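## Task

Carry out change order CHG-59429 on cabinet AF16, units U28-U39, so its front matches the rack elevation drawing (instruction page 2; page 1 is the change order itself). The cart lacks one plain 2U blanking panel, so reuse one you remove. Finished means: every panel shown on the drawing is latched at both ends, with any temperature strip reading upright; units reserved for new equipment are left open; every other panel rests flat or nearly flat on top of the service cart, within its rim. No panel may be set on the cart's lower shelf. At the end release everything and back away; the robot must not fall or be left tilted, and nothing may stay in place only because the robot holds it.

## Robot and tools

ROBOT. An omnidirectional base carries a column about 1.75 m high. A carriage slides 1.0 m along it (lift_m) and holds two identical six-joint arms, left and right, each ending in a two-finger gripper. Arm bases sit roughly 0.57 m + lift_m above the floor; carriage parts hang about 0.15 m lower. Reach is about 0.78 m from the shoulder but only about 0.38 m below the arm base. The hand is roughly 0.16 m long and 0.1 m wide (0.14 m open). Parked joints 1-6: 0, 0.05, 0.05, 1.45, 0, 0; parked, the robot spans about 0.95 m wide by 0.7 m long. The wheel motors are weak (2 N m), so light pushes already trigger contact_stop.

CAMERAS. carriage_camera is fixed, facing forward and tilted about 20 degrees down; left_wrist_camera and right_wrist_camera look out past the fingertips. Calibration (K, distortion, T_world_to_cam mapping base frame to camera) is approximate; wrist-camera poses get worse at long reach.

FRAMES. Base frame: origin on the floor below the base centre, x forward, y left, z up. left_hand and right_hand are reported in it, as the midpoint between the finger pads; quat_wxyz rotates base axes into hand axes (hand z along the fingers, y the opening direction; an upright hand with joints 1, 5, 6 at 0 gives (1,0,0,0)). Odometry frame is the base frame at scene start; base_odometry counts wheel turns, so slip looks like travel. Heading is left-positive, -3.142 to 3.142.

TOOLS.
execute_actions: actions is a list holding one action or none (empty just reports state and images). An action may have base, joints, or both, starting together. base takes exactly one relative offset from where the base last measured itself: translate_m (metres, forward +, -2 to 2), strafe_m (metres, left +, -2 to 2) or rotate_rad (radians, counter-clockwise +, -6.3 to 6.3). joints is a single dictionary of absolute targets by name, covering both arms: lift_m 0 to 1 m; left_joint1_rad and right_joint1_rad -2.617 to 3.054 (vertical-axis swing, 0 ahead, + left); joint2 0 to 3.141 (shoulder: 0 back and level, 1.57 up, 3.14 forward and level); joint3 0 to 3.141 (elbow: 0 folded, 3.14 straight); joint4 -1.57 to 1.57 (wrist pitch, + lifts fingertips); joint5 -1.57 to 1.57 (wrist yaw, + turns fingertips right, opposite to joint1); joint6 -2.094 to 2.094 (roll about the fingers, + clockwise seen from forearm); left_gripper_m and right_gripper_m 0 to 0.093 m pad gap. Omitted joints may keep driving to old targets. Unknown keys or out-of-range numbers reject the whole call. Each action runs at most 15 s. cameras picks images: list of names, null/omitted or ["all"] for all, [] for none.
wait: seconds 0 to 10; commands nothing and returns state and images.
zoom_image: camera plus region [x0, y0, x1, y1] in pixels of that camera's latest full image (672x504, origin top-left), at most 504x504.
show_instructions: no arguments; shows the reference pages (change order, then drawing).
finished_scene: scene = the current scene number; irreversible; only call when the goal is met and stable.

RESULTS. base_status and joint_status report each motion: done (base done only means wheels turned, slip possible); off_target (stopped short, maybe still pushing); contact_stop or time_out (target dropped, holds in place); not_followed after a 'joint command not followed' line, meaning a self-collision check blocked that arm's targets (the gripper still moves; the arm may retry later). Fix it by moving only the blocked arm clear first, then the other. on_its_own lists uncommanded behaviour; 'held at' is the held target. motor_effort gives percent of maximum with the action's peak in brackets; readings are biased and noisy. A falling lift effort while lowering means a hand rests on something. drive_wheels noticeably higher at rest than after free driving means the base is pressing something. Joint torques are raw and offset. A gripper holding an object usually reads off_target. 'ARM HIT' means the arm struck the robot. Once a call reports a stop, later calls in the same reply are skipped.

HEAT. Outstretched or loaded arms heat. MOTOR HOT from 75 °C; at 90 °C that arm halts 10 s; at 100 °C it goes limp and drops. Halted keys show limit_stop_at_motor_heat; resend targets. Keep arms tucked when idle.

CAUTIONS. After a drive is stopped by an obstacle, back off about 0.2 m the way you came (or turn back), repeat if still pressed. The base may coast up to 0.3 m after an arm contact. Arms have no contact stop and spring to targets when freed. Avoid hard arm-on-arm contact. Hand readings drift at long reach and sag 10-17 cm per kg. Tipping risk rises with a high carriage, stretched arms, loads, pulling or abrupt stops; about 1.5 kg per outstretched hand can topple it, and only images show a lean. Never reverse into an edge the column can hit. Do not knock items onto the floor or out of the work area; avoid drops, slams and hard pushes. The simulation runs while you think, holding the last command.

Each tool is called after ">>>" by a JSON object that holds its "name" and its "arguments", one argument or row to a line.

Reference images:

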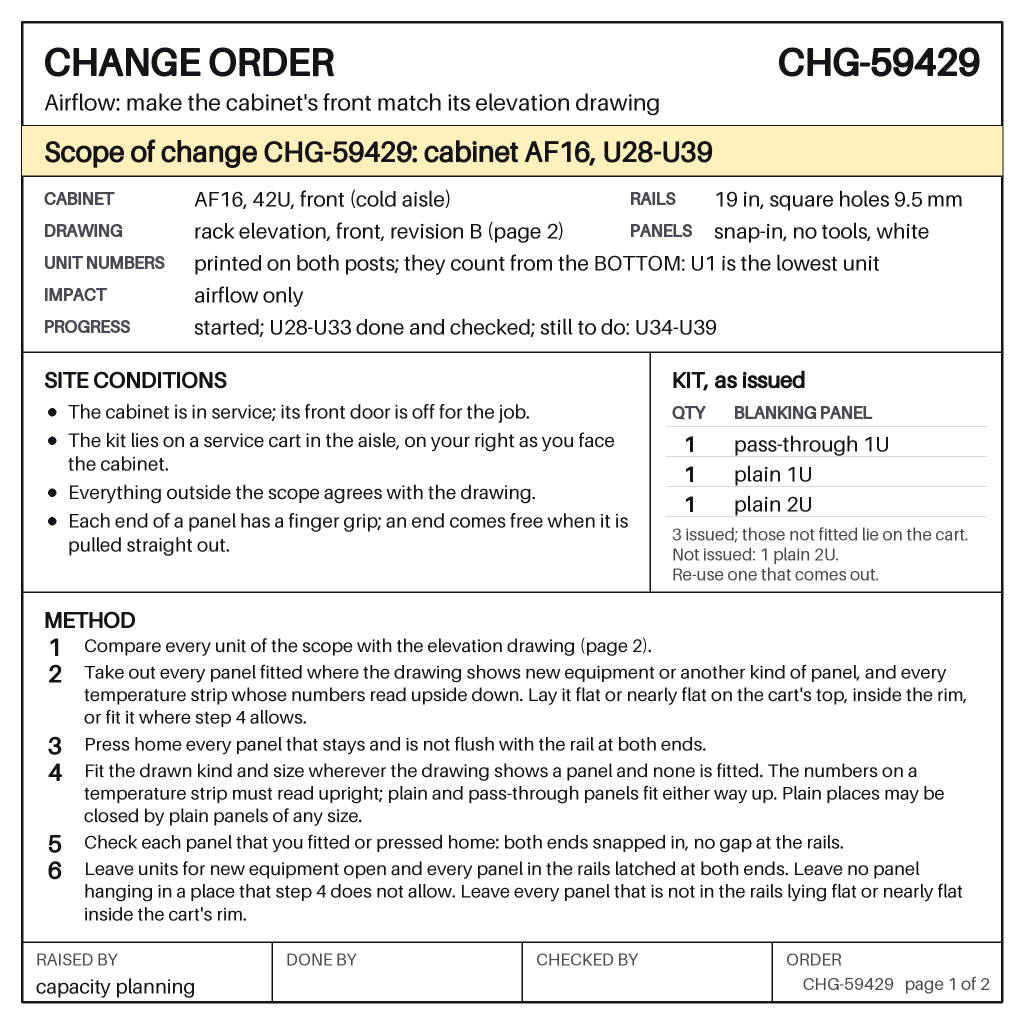

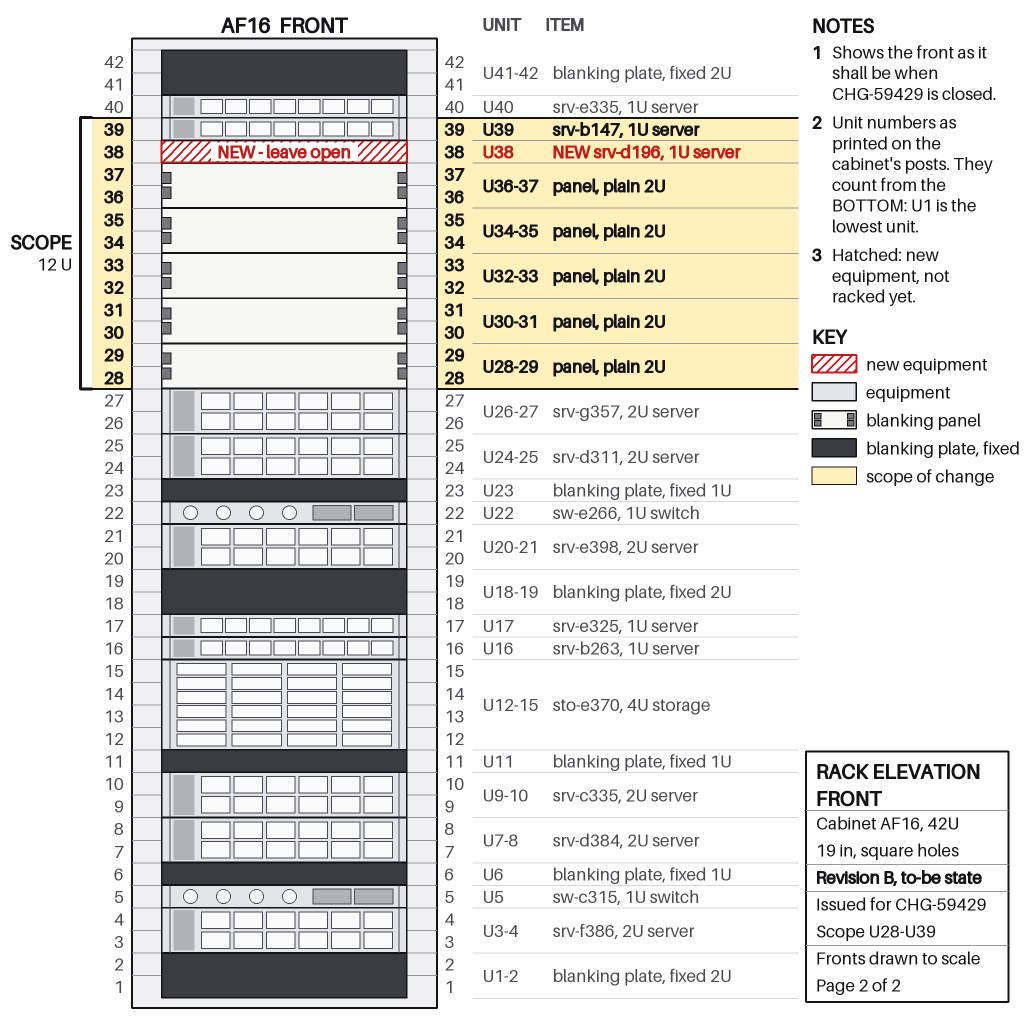

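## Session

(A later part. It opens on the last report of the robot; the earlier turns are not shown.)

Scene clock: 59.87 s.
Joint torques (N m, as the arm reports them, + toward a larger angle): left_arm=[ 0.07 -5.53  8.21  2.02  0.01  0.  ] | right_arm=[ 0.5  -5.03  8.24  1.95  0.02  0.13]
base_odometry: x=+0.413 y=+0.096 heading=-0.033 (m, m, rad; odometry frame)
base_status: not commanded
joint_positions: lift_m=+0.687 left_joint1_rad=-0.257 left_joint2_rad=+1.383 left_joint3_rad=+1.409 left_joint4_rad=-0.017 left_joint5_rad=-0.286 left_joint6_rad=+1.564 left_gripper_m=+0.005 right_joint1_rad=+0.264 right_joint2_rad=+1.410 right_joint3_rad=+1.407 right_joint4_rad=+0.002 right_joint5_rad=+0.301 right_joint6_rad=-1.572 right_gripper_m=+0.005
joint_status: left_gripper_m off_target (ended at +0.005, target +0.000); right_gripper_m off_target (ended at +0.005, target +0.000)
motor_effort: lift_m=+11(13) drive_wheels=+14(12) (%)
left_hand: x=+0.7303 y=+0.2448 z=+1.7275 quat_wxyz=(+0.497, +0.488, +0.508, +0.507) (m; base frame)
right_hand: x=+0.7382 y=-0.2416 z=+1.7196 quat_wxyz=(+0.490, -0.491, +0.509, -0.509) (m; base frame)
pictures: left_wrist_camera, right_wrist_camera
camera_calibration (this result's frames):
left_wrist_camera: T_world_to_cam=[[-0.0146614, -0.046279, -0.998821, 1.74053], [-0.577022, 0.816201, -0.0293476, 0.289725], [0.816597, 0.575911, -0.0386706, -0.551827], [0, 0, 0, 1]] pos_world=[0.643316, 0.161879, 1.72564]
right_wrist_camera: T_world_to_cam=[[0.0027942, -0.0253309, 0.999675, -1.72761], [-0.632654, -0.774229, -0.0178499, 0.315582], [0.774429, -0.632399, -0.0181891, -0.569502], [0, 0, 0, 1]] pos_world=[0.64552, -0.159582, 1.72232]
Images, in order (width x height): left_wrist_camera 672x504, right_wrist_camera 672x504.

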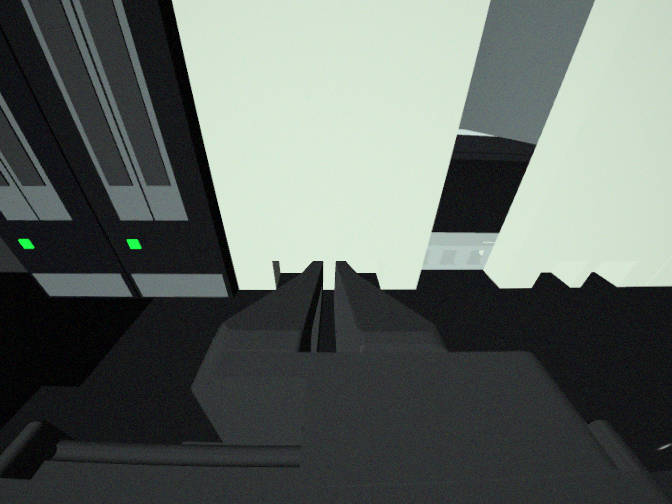

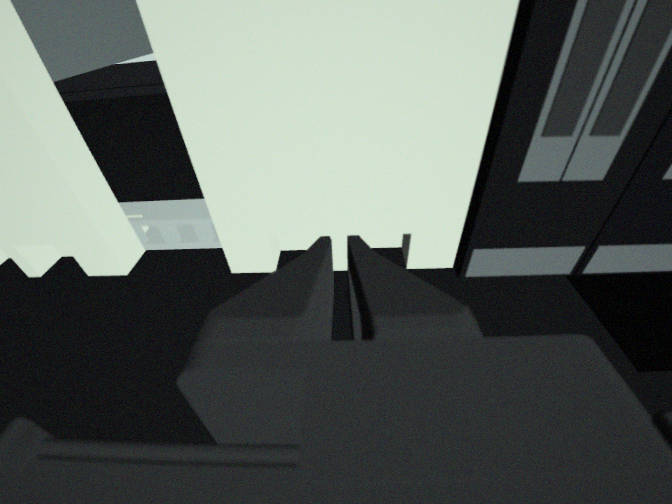

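Bottomed and gripped. Pull.

>>> {"name": "execute_actions", "arguments": {
  "actions": [
    {"base":{"translate_m":-0.03}}
  ]
}}

Scene clock: 61.90 s.
Joint torques (N m, as the arm reports them, + toward a larger angle): left_arm=[-0.34 -6.36  8.19  2.03  0.02 -0.01] | right_arm=[ 0.56 -7.7   7.74  1.89  0.08  0.17]
base_odometry: x=+0.383 y=+0.097 heading=-0.032 (m, m, rad; odometry frame)
base_status: done
joint_positions: lift_m=+0.687 left_joint1_rad=-0.252 left_joint2_rad=+1.392 left_joint3_rad=+1.409 left_joint4_rad=-0.017 left_joint5_rad=-0.288 left_joint6_rad=+1.566 left_gripper_m=+0.005 right_joint1_rad=+0.261 right_joint2_rad=+1.440 right_joint3_rad=+1.414 right_joint4_rad=+0.005 right_joint5_rad=+0.294 right_joint6_rad=-1.572 right_gripper_m=+0.005
joint_status: not commanded
motor_effort: lift_m=+11(12) drive_wheels=-9(55) (%)
left_hand: x=+0.7332 y=+0.2466 z=+1.7240 quat_wxyz=(+0.492, +0.489, +0.510, +0.508) (m; base frame)
right_hand: x=+0.7472 y=-0.2394 z=+1.7102 quat_wxyz=(+0.485, -0.499, +0.511, -0.505) (m; base frame)
pictures: carriage_camera, left_wrist_camera, right_wrist_camera
camera_calibration (this result's frames):
carriage_camera: T_world_to_cam=[[-0.00697402, -0.999829, -0.0171229, 0.0284376], [-0.287929, 0.018406, -0.957475, 1.67658], [0.957626, -0.00174726, -0.288008, 0.316945], [0, 0, 0, 1]] pos_world=[0.179421, -0.00187265, 1.69706]
left_wrist_camera: T_world_to_cam=[[-0.0218155, -0.0429552, -0.998839, 1.74165], [-0.58219, 0.812748, -0.0222368, 0.282292], [0.81276, 0.581029, -0.0427386, -0.546831], [0, 0, 0, 1]] pos_world=[0.646785, 0.163106, 1.72253]
right_wrist_camera: T_world_to_cam=[[0.0224143, -0.0204838, 0.999539, -1.73144], [-0.629595, -0.776921, -0.00180322, 0.292412], [0.7766, -0.629264, -0.0303107, -0.555395], [0, 0, 0, 1]] pos_world=[0.65423, -0.157775, 1.71434]
Images, in order (width x height): carriage_camera 672x504, left_wrist_camera 672x504, right_wrist_camera 672x504.

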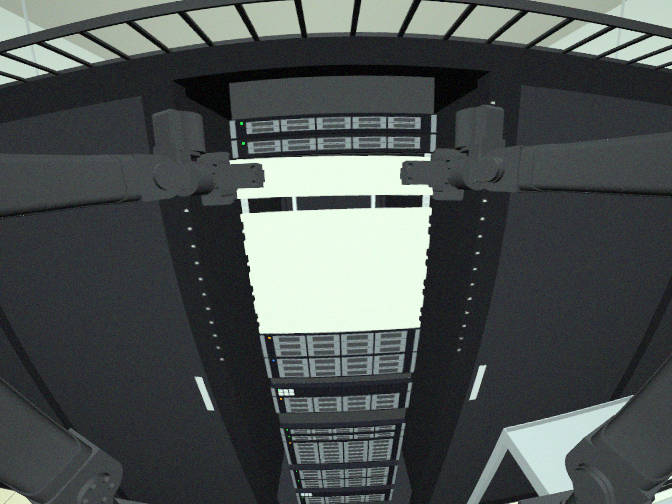

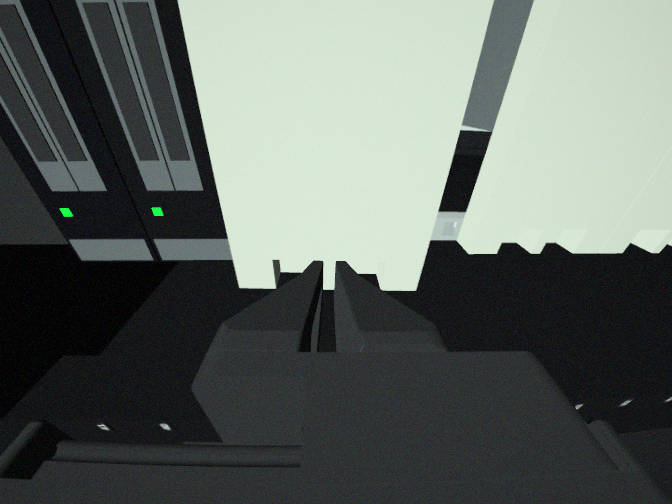

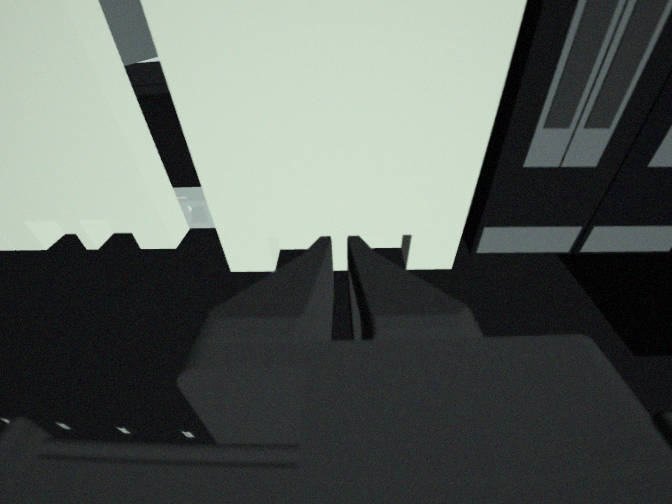

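>>> {"name": "execute_actions", "arguments": {
  "actions": [
    {"joints":{"lift_m":0.644,"right_joint2_rad":1.413,"left_joint2_rad":1.373,"left_joint1_rad":-0.262,"right_joint1_rad":0.273,"right_joint5_rad":0.305}}
  ]
}}

Scene clock: 64.83 s.
Joint torques (N m, as the arm reports them, + toward a larger angle): left_arm=[-0.71 -6.61  8.24  2.05  0.01  0.  ] | right_arm=[ 0.82 -8.5   7.83  1.9   0.18  0.14]
base_odometry: x=+0.383 y=+0.097 heading=-0.032 (m, m, rad; odometry frame)
base_status: not commanded
joint_positions: lift_m=+0.644 left_joint1_rad=-0.253 left_joint2_rad=+1.389 left_joint3_rad=+1.409 left_joint4_rad=-0.018 left_joint5_rad=-0.287 left_joint6_rad=+1.564 left_gripper_m=+0.005 right_joint1_rad=+0.263 right_joint2_rad=+1.426 right_joint3_rad=+1.414 right_joint4_rad=+0.006 right_joint5_rad=+0.295 right_joint6_rad=-1.572 right_gripper_m=+0.005
joint_status: all done
motor_effort: lift_m=+12(12) drive_wheels=-5(8) (%)
left_hand: x=+0.7324 y=+0.2460 z=+1.6816 quat_wxyz=(+0.494, +0.489, +0.510, +0.507) (m; base frame)
right_hand: x=+0.7428 y=-0.2401 z=+1.6737 quat_wxyz=(+0.490, -0.494, +0.509, -0.507) (m; base frame)
pictures: carriage_camera, left_wrist_camera, right_wrist_camera
camera_calibration (this result's frames):
carriage_camera: T_world_to_cam=[[-0.00697402, -0.999829, -0.0171229, 0.0277012], [-0.287929, 0.018406, -0.957475, 1.63541], [0.957626, -0.00174726, -0.288008, 0.30456], [0, 0, 0, 1]] pos_world=[0.179421, -0.00187265, 1.65405]
left_wrist_camera: T_world_to_cam=[[-0.0211081, -0.0446274, -0.998781, 1.69908], [-0.58062, 0.813818, -0.0240922, 0.283044], [0.813901, 0.579403, -0.0430897, -0.547491], [0, 0, 0, 1]] pos_world=[0.645809, 0.162697, 1.68024]
right_wrist_camera: T_world_to_cam=[[0.00805997, -0.0235557, 0.99969, -1.68521], [-0.629776, -0.776664, -0.013223, 0.308296], [0.776735, -0.629474, -0.0210947, -0.569144], [0, 0, 0, 1]] pos_world=[0.649814, -0.158516, 1.67676]
Images, in order (width x height): carriage_camera 672x504, left_wrist_camera 672x504, right_wrist_camera 672x504.

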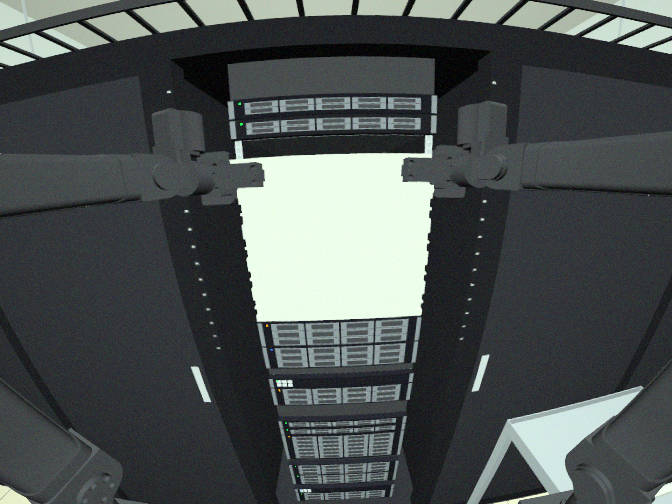

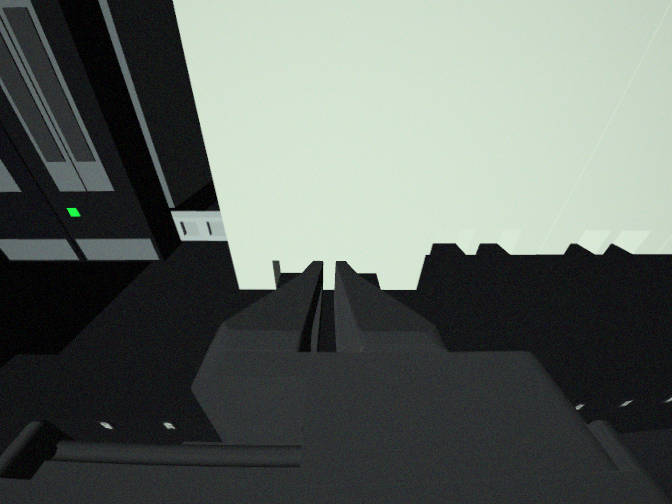

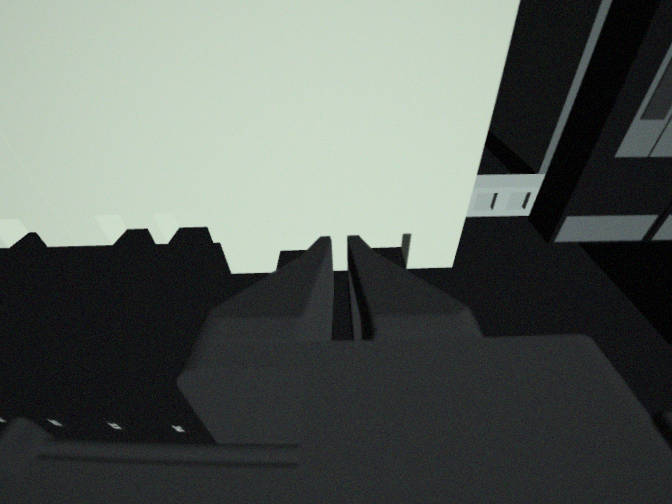

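>>> {"name": "execute_actions", "arguments": {
  "actions": [
    {"joints":{"lift_m":0.648}}
  ],
  "cameras": []
}}

>>> {"name": "execute_actions", "arguments": {
  "actions": [
    {"base":{"translate_m":0.013}}
  ],
  "cameras": ["left_wrist_camera","right_wrist_camera"]
}}

Scene clock: 67.40 s.
Joint torques (N m, as the arm reports them, + toward a larger angle): left_arm=[-0.65 -6.46  8.22  2.05  0.    0.02] | right_arm=[ 0.84 -8.46  7.87  2.03  0.16  0.16]
base_odometry: x=+0.383 y=+0.097 heading=-0.032 (m, m, rad; odometry frame)
base_status: not commanded
joint_positions: lift_m=+0.648 left_joint1_rad=-0.253 left_joint2_rad=+1.389 left_joint3_rad=+1.409 left_joint4_rad=-0.018 left_joint5_rad=-0.287 left_joint6_rad=+1.564 left_gripper_m=+0.005 right_joint1_rad=+0.263 right_joint2_rad=+1.426 right_joint3_rad=+1.414 right_joint4_rad=-0.003 right_joint5_rad=+0.295 right_joint6_rad=-1.572 right_gripper_m=+0.005
joint_status: all done
motor_effort: lift_m=+17(21) drive_wheels=+13(13) (%)
left_hand: x=+0.7322 y=+0.2461 z=+1.6851 quat_wxyz=(+0.494, +0.489, +0.510, +0.507) (m; base frame)
right_hand: x=+0.7427 y=-0.2402 z=+1.6747 quat_wxyz=(+0.487, -0.497, +0.510, -0.506) (m; base frame)
pictures: none
No camera images: the call's "cameras" was empty. Leave "cameras" out to get every camera's image.

Scene clock: 68.23 s.
Joint torques (N m, as the arm reports them, + toward a larger angle): left_arm=[-0.72 -6.46  8.2   2.03 -0.02  0.02] | right_arm=[ 0.59 -7.86  7.97  2.05  0.17  0.18]
base_odometry: x=+0.396 y=+0.097 heading=-0.032 (m, m, rad; odometry frame)
base_status: done
joint_positions: lift_m=+0.648 left_joint1_rad=-0.254 left_joint2_rad=+1.389 left_joint3_rad=+1.409 left_joint4_rad=-0.018 left_joint5_rad=-0.285 left_joint6_rad=+1.564 left_gripper_m=+0.005 right_joint1_rad=+0.266 right_joint2_rad=+1.418 right_joint3_rad=+1.414 right_joint4_rad=-0.008 right_joint5_rad=+0.302 right_joint6_rad=-1.572 right_gripper_m=+0.005
joint_status: not commanded
motor_effort: lift_m=+17(17) drive_wheels=-1(46) (%)
left_hand: x=+0.7322 y=+0.2455 z=+1.6851 quat_wxyz=(+0.495, +0.490, +0.509, +0.506) (m; base frame)
right_hand: x=+0.7402 y=-0.2407 z=+1.6768 quat_wxyz=(+0.486, -0.495, +0.511, -0.507) (m; base frame)
pictures: left_wrist_camera, right_wrist_camera
camera_calibration (this result's frames):
left_wrist_camera: T_world_to_cam=[[-0.0204888, -0.0447591, -0.998788, 1.70214], [-0.578426, 0.815361, -0.0246735, 0.282387], [0.815477, 0.57722, -0.0425956, -0.548293], [0, 0, 0, 1]] pos_world=[0.645335, 0.162425, 1.68369]
right_wrist_camera: T_world_to_cam=[[0.0145835, -0.0217465, 0.999657, -1.69265], [-0.632803, -0.774276, -0.00761193, 0.299704], [0.774176, -0.632475, -0.0250529, -0.55958], [0, 0, 0, 1]] pos_world=[0.647551, -0.158676, 1.68033]
Images, in order (width x height): left_wrist_camera 672x504, right_wrist_camera 672x504.

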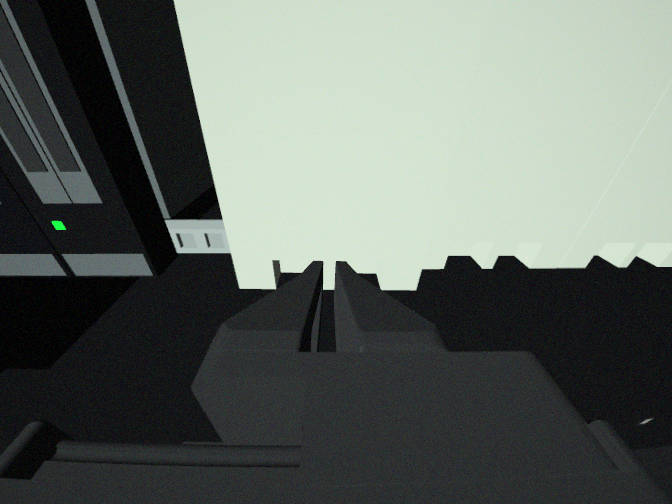

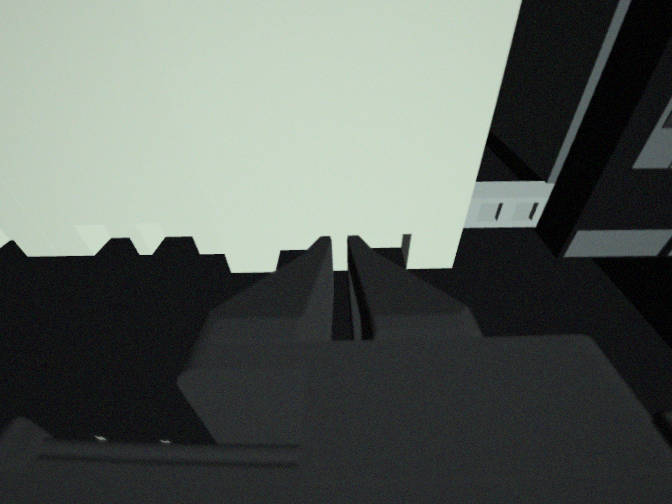

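>>> {"name": "execute_actions", "arguments": {
  "actions": [
    {"base":{"translate_m":0.008},"joints":{"lift_m":0.646,"right_joint2_rad":1.43,"left_joint2_rad":1.385}}
  ],
  "cameras": ["left_wrist_camera","right_wrist_camera"]
}}

Scene clock: 72.70 s.
Joint torques (N m, as the arm reports them, + toward a larger angle): left_arm=[-0.47 -5.63  8.21  2.05 -0.04  0.  ] | right_arm=[ 0.67 -6.5   7.8   2.01  0.07  0.16]
base_odometry: x=+0.404 y=+0.097 heading=-0.033 (m, m, rad; odometry frame)
base_status: done
joint_positions: lift_m=+0.646 left_joint1_rad=-0.256 left_joint2_rad=+1.389 left_joint3_rad=+1.409 left_joint4_rad=-0.019 left_joint5_rad=-0.286 left_joint6_rad=+1.564 left_gripper_m=+0.005 right_joint1_rad=+0.266 right_joint2_rad=+1.418 right_joint3_rad=+1.414 right_joint4_rad=-0.007 right_joint5_rad=+0.305 right_joint6_rad=-1.572 right_gripper_m=+0.005
joint_status: all done
motor_effort: lift_m=+12(10) drive_wheels=-3(44) (%)
left_hand: x=+0.7320 y=+0.2448 z=+1.6837 quat_wxyz=(+0.494, +0.490, +0.509, +0.506) (m; base frame)
right_hand: x=+0.7402 y=-0.2413 z=+1.6760 quat_wxyz=(+0.486, -0.494, +0.511, -0.508) (m; base frame)
pictures: left_wrist_camera, right_wrist_camera
camera_calibration (this result's frames):
left_wrist_camera: T_world_to_cam=[[-0.0216463, -0.0444482, -0.998777, 1.70138], [-0.57752, 0.81603, -0.023799, 0.28057], [0.81609, 0.576298, -0.0433338, -0.546805], [0, 0, 0, 1]] pos_world=[0.645106, 0.161793, 1.68229]
right_wrist_camera: T_world_to_cam=[[0.0130252, -0.0221537, 0.99967, -1.69079], [-0.635445, -0.772096, -0.00883089, 0.303754], [0.772036, -0.63512, -0.0241342, -0.560554], [0, 0, 0, 1]] pos_world=[0.64781, -0.158949, 1.67939]
Images, in order (width x height): left_wrist_camera 672x504, right_wrist_camera 672x504.

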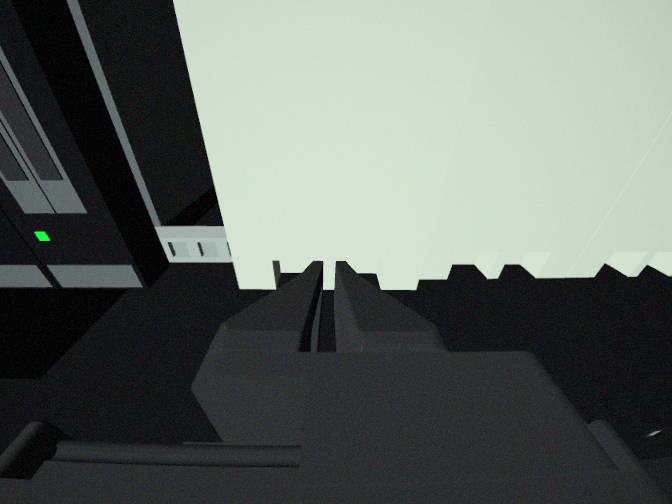

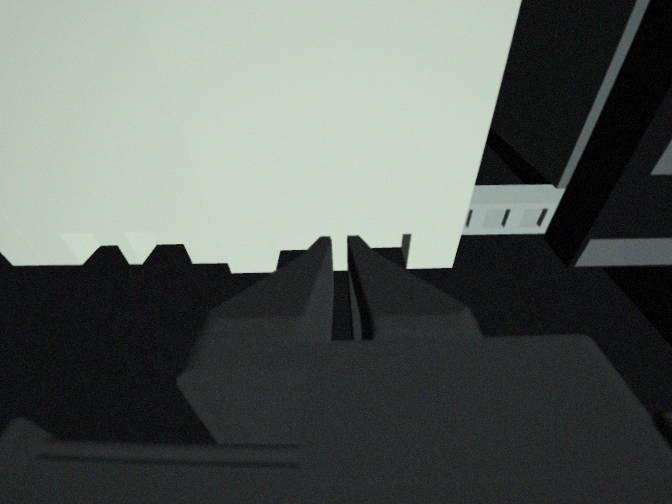

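>>> {"name": "execute_actions", "arguments": {
  "actions": [
    {"base":{"translate_m":0.008},"joints":{"right_joint2_rad":1.48,"left_joint2_rad":1.43}}
  ],
  "cameras": ["left_wrist_camera","right_wrist_camera"]
}}

Scene clock: 75.10 s.
Joint torques (N m, as the arm reports them, + toward a larger angle): left_arm=[-0.23 -2.49  8.21  2.05  0.11  0.01] | right_arm=[ 0.36 -2.58  7.81  2.05 -0.06  0.15]
base_odometry: x=+0.412 y=+0.096 heading=-0.033 (m, m, rad; odometry frame)
base_status: done
joint_positions: lift_m=+0.646 left_joint1_rad=-0.260 left_joint2_rad=+1.391 left_joint3_rad=+1.409 left_joint4_rad=-0.020 left_joint5_rad=-0.298 left_joint6_rad=+1.564 left_gripper_m=+0.005 right_joint1_rad=+0.269 right_joint2_rad=+1.420 right_joint3_rad=+1.414 right_joint4_rad=-0.011 right_joint5_rad=+0.317 right_joint6_rad=-1.572 right_gripper_m=+0.005
joint_status: right_joint2_rad off_target (ended at +1.420, target +1.480); the others done
motor_effort: lift_m=+13(12) drive_wheels=+20(51) (%)
left_hand: x=+0.7325 y=+0.2448 z=+1.6823 quat_wxyz=(+0.491, +0.489, +0.512, +0.507) (m; base frame)
right_hand: x=+0.7404 y=-0.2413 z=+1.6741 quat_wxyz=(+0.482, -0.494, +0.514, -0.509) (m; base frame)
pictures: left_wrist_camera, right_wrist_camera
camera_calibration (this result's frames):
left_wrist_camera: T_world_to_cam=[[-0.0245749, -0.0441401, -0.998723, 1.70199], [-0.584423, 0.811165, -0.0214702, 0.283107], [0.811077, 0.583149, -0.0457308, -0.541252], [0, 0, 0, 1]] pos_world=[0.646278, 0.16111, 1.68114]
right_wrist_camera: T_world_to_cam=[[0.0187031, -0.0205021, 0.999615, -1.69263], [-0.641353, -0.767237, -0.00373614, 0.300847], [0.767018, -0.641036, -0.0274988, -0.552873], [0, 0, 0, 1]] pos_world=[0.64867, -0.158293, 1.6779]
Images, in order (width x height): left_wrist_camera 672x504, right_wrist_camera 672x504.

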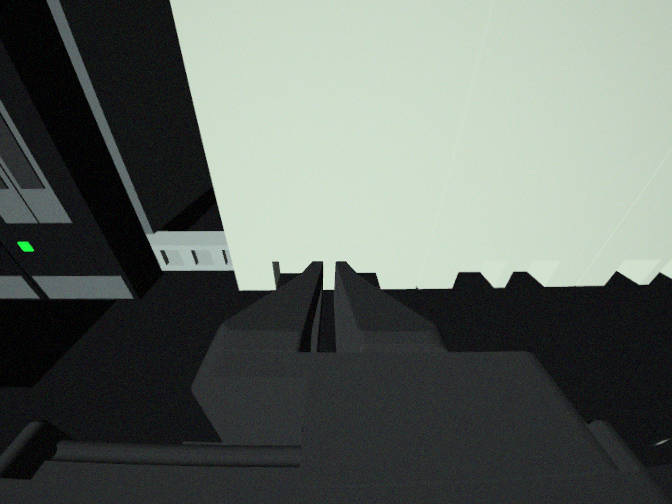

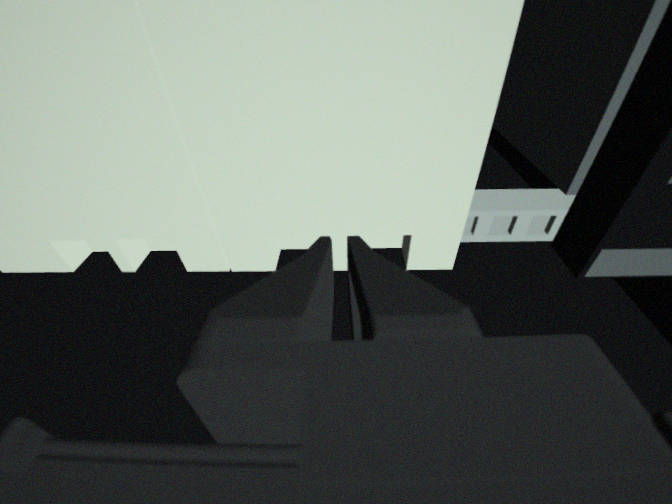

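Looks flush; a bit more push to be sure.

>>> {"name": "execute_actions", "arguments": {
  "actions": [
    {"joints":{"right_joint2_rad":1.52,"left_joint2_rad":1.48}}
  ],
  "cameras": []
}}

>>> {"name": "execute_actions", "arguments": {
  "actions": [
    {"joints":{"right_joint2_rad":1.42,"left_joint2_rad":1.385,"left_gripper_m":0.014,"right_gripper_m":0.014}}
  ],
  "cameras": []
}}

>>> {"name": "execute_actions", "arguments": {
  "actions": [
    {"base":{"translate_m":-0.05}}
  ]
}}

Scene clock: 78.40 s.
Joint torques (N m, as the arm reports them, + toward a larger angle): left_arm=[-0.19  0.59  8.25  2.    0.15  0.01] | right_arm=[ 0.44  0.12  7.79  2.03 -0.08  0.17]
base_odometry: x=+0.412 y=+0.096 heading=-0.033 (m, m, rad; odometry frame)
base_status: not commanded
joint_positions: lift_m=+0.646 left_joint1_rad=-0.260 left_joint2_rad=+1.398 left_joint3_rad=+1.409 left_joint4_rad=-0.016 left_joint5_rad=-0.300 left_joint6_rad=+1.564 left_gripper_m=+0.005 right_joint1_rad=+0.269 right_joint2_rad=+1.425 right_joint3_rad=+1.414 right_joint4_rad=-0.007 right_joint5_rad=+0.320 right_joint6_rad=-1.572 right_gripper_m=+0.005
joint_status: left_joint2_rad off_target (ended at +1.398, target +1.480); right_joint2_rad off_target (ended at +1.425, target +1.520)
motor_effort: lift_m=+11(13) drive_wheels=+30(31) (%)
left_hand: x=+0.7346 y=+0.2446 z=+1.6802 quat_wxyz=(+0.490, +0.490, +0.513, +0.507) (m; base frame)
right_hand: x=+0.7419 y=-0.2414 z=+1.6728 quat_wxyz=(+0.481, -0.493, +0.515, -0.510) (m; base frame)
pictures: none
No camera images: the call's "cameras" was empty. Leave "cameras" out to get every camera's image.

Scene clock: 79.07 s.
Joint torques (N m, as the arm reports them, + toward a larger angle): left_arm=[-0.1  -5.56  8.15  2.23  0.15  0.  ] | right_arm=[ 0.27 -6.97  7.86  2.22 -0.06  0.15]
base_odometry: x=+0.412 y=+0.096 heading=-0.033 (m, m, rad; odometry frame)
base_status: not commanded
joint_positions: lift_m=+0.646 left_joint1_rad=-0.262 left_joint2_rad=+1.389 left_joint3_rad=+1.409 left_joint4_rad=-0.035 left_joint5_rad=-0.301 left_joint6_rad=+1.564 left_gripper_m=+0.014 right_joint1_rad=+0.271 right_joint2_rad=+1.416 right_joint3_rad=+1.414 right_joint4_rad=-0.026 right_joint5_rad=+0.320 right_joint6_rad=-1.572 right_gripper_m=+0.014
joint_status: all done
motor_effort: lift_m=+12(13) drive_wheels=+23(33) (%)
left_hand: x=+0.7315 y=+0.2447 z=+1.6799 quat_wxyz=(+0.487, +0.493, +0.514, +0.506) (m; base frame)
right_hand: x=+0.7389 y=-0.2415 z=+1.6725 quat_wxyz=(+0.478, -0.497, +0.516, -0.508) (m; base frame)
pictures: none
No camera images: the call's "cameras" was empty. Leave "cameras" out to get every camera's image.

Scene clock: 80.40 s.
Joint torques (N m, as the arm reports them, + toward a larger angle): left_arm=[-0.08 -5.65  8.22  1.98  0.08  0.01] | right_arm=[ 0.37 -7.1   7.85  1.92  0.03  0.16]
base_odometry: x=+0.362 y=+0.098 heading=-0.032 (m, m, rad; odometry frame)
base_status: done
joint_positions: lift_m=+0.646 left_joint1_rad=-0.262 left_joint2_rad=+1.389 left_joint3_rad=+1.409 left_joint4_rad=-0.013 left_joint5_rad=-0.295 left_joint6_rad=+1.564 left_gripper_m=+0.014 right_joint1_rad=+0.271 right_joint2_rad=+1.416 right_joint3_rad=+1.414 right_joint4_rad=+0.002 right_joint5_rad=+0.314 right_joint6_rad=-1.572 right_gripper_m=+0.014
joint_status: not commanded
motor_effort: lift_m=+12(11) drive_wheels=+13(37) (%)
left_hand: x=+0.7315 y=+0.2436 z=+1.6851 quat_wxyz=(+0.496, +0.488, +0.509, +0.508) (m; base frame)
right_hand: x=+0.7390 y=-0.2405 z=+1.6791 quat_wxyz=(+0.489, -0.489, +0.510, -0.511) (m; base frame)
pictures: carriage_camera, left_wrist_camera, right_wrist_camera
camera_calibration (this result's frames):
carriage_camera: T_world_to_cam=[[-0.00697402, -0.999829, -0.0171229, 0.0277341], [-0.287929, 0.018406, -0.957475, 1.63725], [0.957626, -0.00174726, -0.288008, 0.305113], [0, 0, 0, 1]] pos_world=[0.179421, -0.00187265, 1.65598]
left_wrist_camera: T_world_to_cam=[[-0.0156117, -0.0464808, -0.998797, 1.69884], [-0.579851, 0.814213, -0.0288275, 0.291918], [0.814573, 0.578703, -0.0396631, -0.551335], [0, 0, 0, 1]] pos_world=[0.644893, 0.16034, 1.68335]
right_wrist_camera: T_world_to_cam=[[0.00189905, -0.0251624, 0.999682, -1.68643], [-0.637943, -0.76987, -0.018166, 0.321701], [0.770082, -0.637705, -0.0175142, -0.569409], [0, 0, 0, 1]] pos_world=[0.646921, -0.157882, 1.68176]
Images, in order (width x height): carriage_camera 672x504, left_wrist_camera 672x504, right_wrist_camera 672x504.

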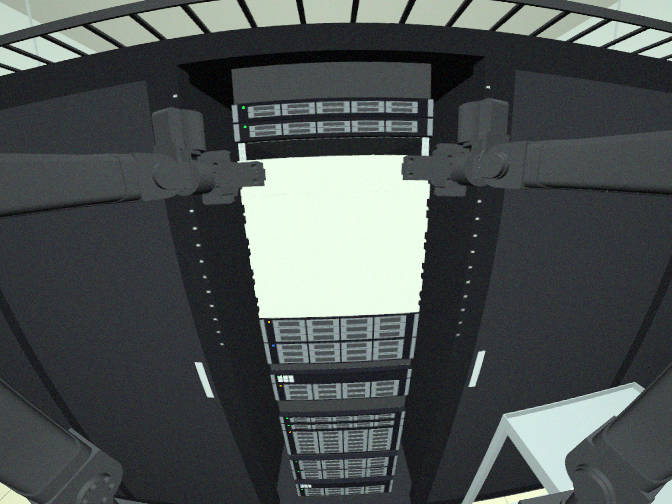

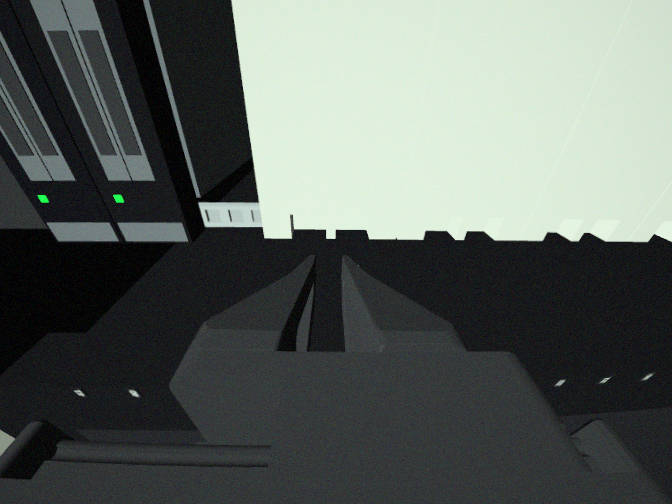

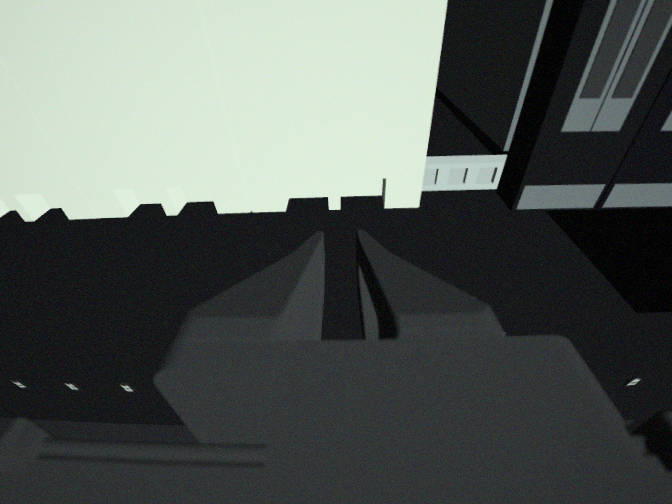

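>>> {"name": "execute_actions", "arguments": {
  "actions": [
    {"base":{"translate_m":-0.25},"joints":{"left_joint1_rad":0,"left_joint2_rad":0.05,"left_joint3_rad":0.05,"left_joint4_rad":1.45,"left_joint5_rad":0,"left_joint6_rad":0,"right_joint1_rad":0,"right_joint2_rad":0.05,"right_joint3_rad":0.05,"right_joint4_rad":1.45,"right_joint5_rad":0,"right_joint6_rad":0}}
  ],
  "cameras": ["carriage_camera"]
}}

>>> {"name": "zoom_image", "arguments": {
  "camera": "carriage_camera",
  "region": [240, 100, 672, 480]
}}

Scene clock: 85.80 s.
Joint torques (N m, as the arm reports them, + toward a larger angle): left_arm=[ 0.35  2.94  3.93 -0.23  0.1  -0.05] | right_arm=[-0.25  3.04  3.92 -0.33 -0.02  0.1 ]
base_odometry: x=+0.112 y=+0.106 heading=-0.033 (m, m, rad; odometry frame)
base_status: done
joint_positions: lift_m=+0.646 left_joint1_rad=-0.005 left_joint2_rad=+0.059 left_joint3_rad=+0.068 left_joint4_rad=+1.452 left_joint5_rad=-0.011 left_joint6_rad=+0.007 left_gripper_m=+0.014 right_joint1_rad=+0.007 right_joint2_rad=+0.069 right_joint3_rad=+0.070 right_joint4_rad=+1.454 right_joint5_rad=+0.010 right_joint6_rad=-0.006 right_gripper_m=+0.014
joint_status: all done
motor_effort: lift_m=+11(13) drive_wheels=-9(31) (%)
left_hand: x=+0.3077 y=+0.3146 z=+1.6809 quat_wxyz=(+0.998, -0.005, +0.055, +0.001) (m; base frame)
right_hand: x=+0.3099 y=-0.3145 z=+1.6814 quat_wxyz=(+0.998, +0.005, +0.058, +0.000) (m; base frame)
pictures: carriage_camera
camera_calibration (this result's frames):
carriage_camera: T_world_to_cam=[[-0.00697402, -0.999829, -0.0171229, 0.0277341], [-0.287929, 0.018406, -0.957475, 1.63725], [0.957626, -0.00174726, -0.288008, 0.305113], [0, 0, 0, 1]] pos_world=[0.179421, -0.00187265, 1.65598]
Images, in order (width x height): carriage_camera 672x504.

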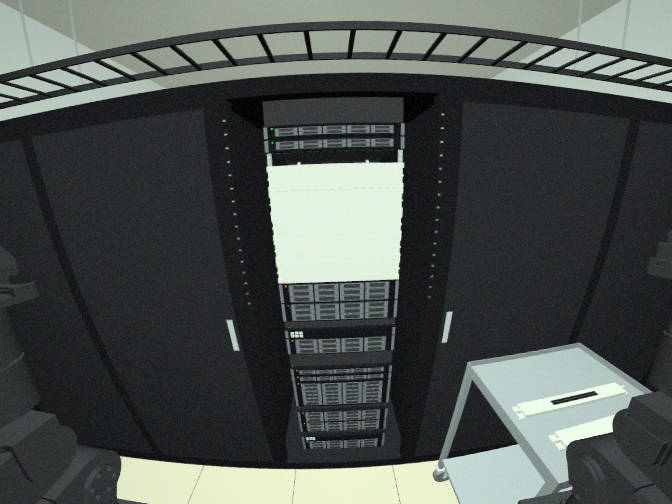

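Region (240, 100, 672, 480) of carriage_camera's 672x504 image, scaled by 1.167, with more detail than that image has; it fills the top 443 rows of this view, and the rest is white.

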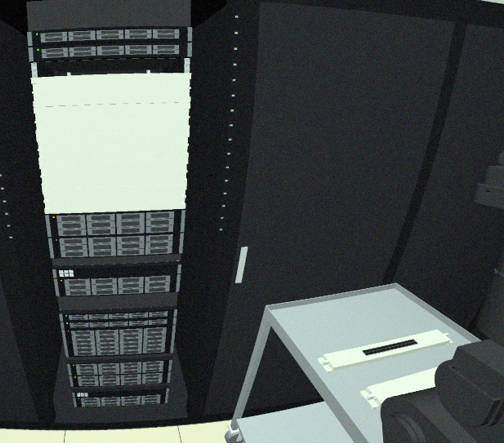

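>>> {"name": "finished_scene", "arguments": {
  "scene": 1
}}

The scene is finished: the task was done.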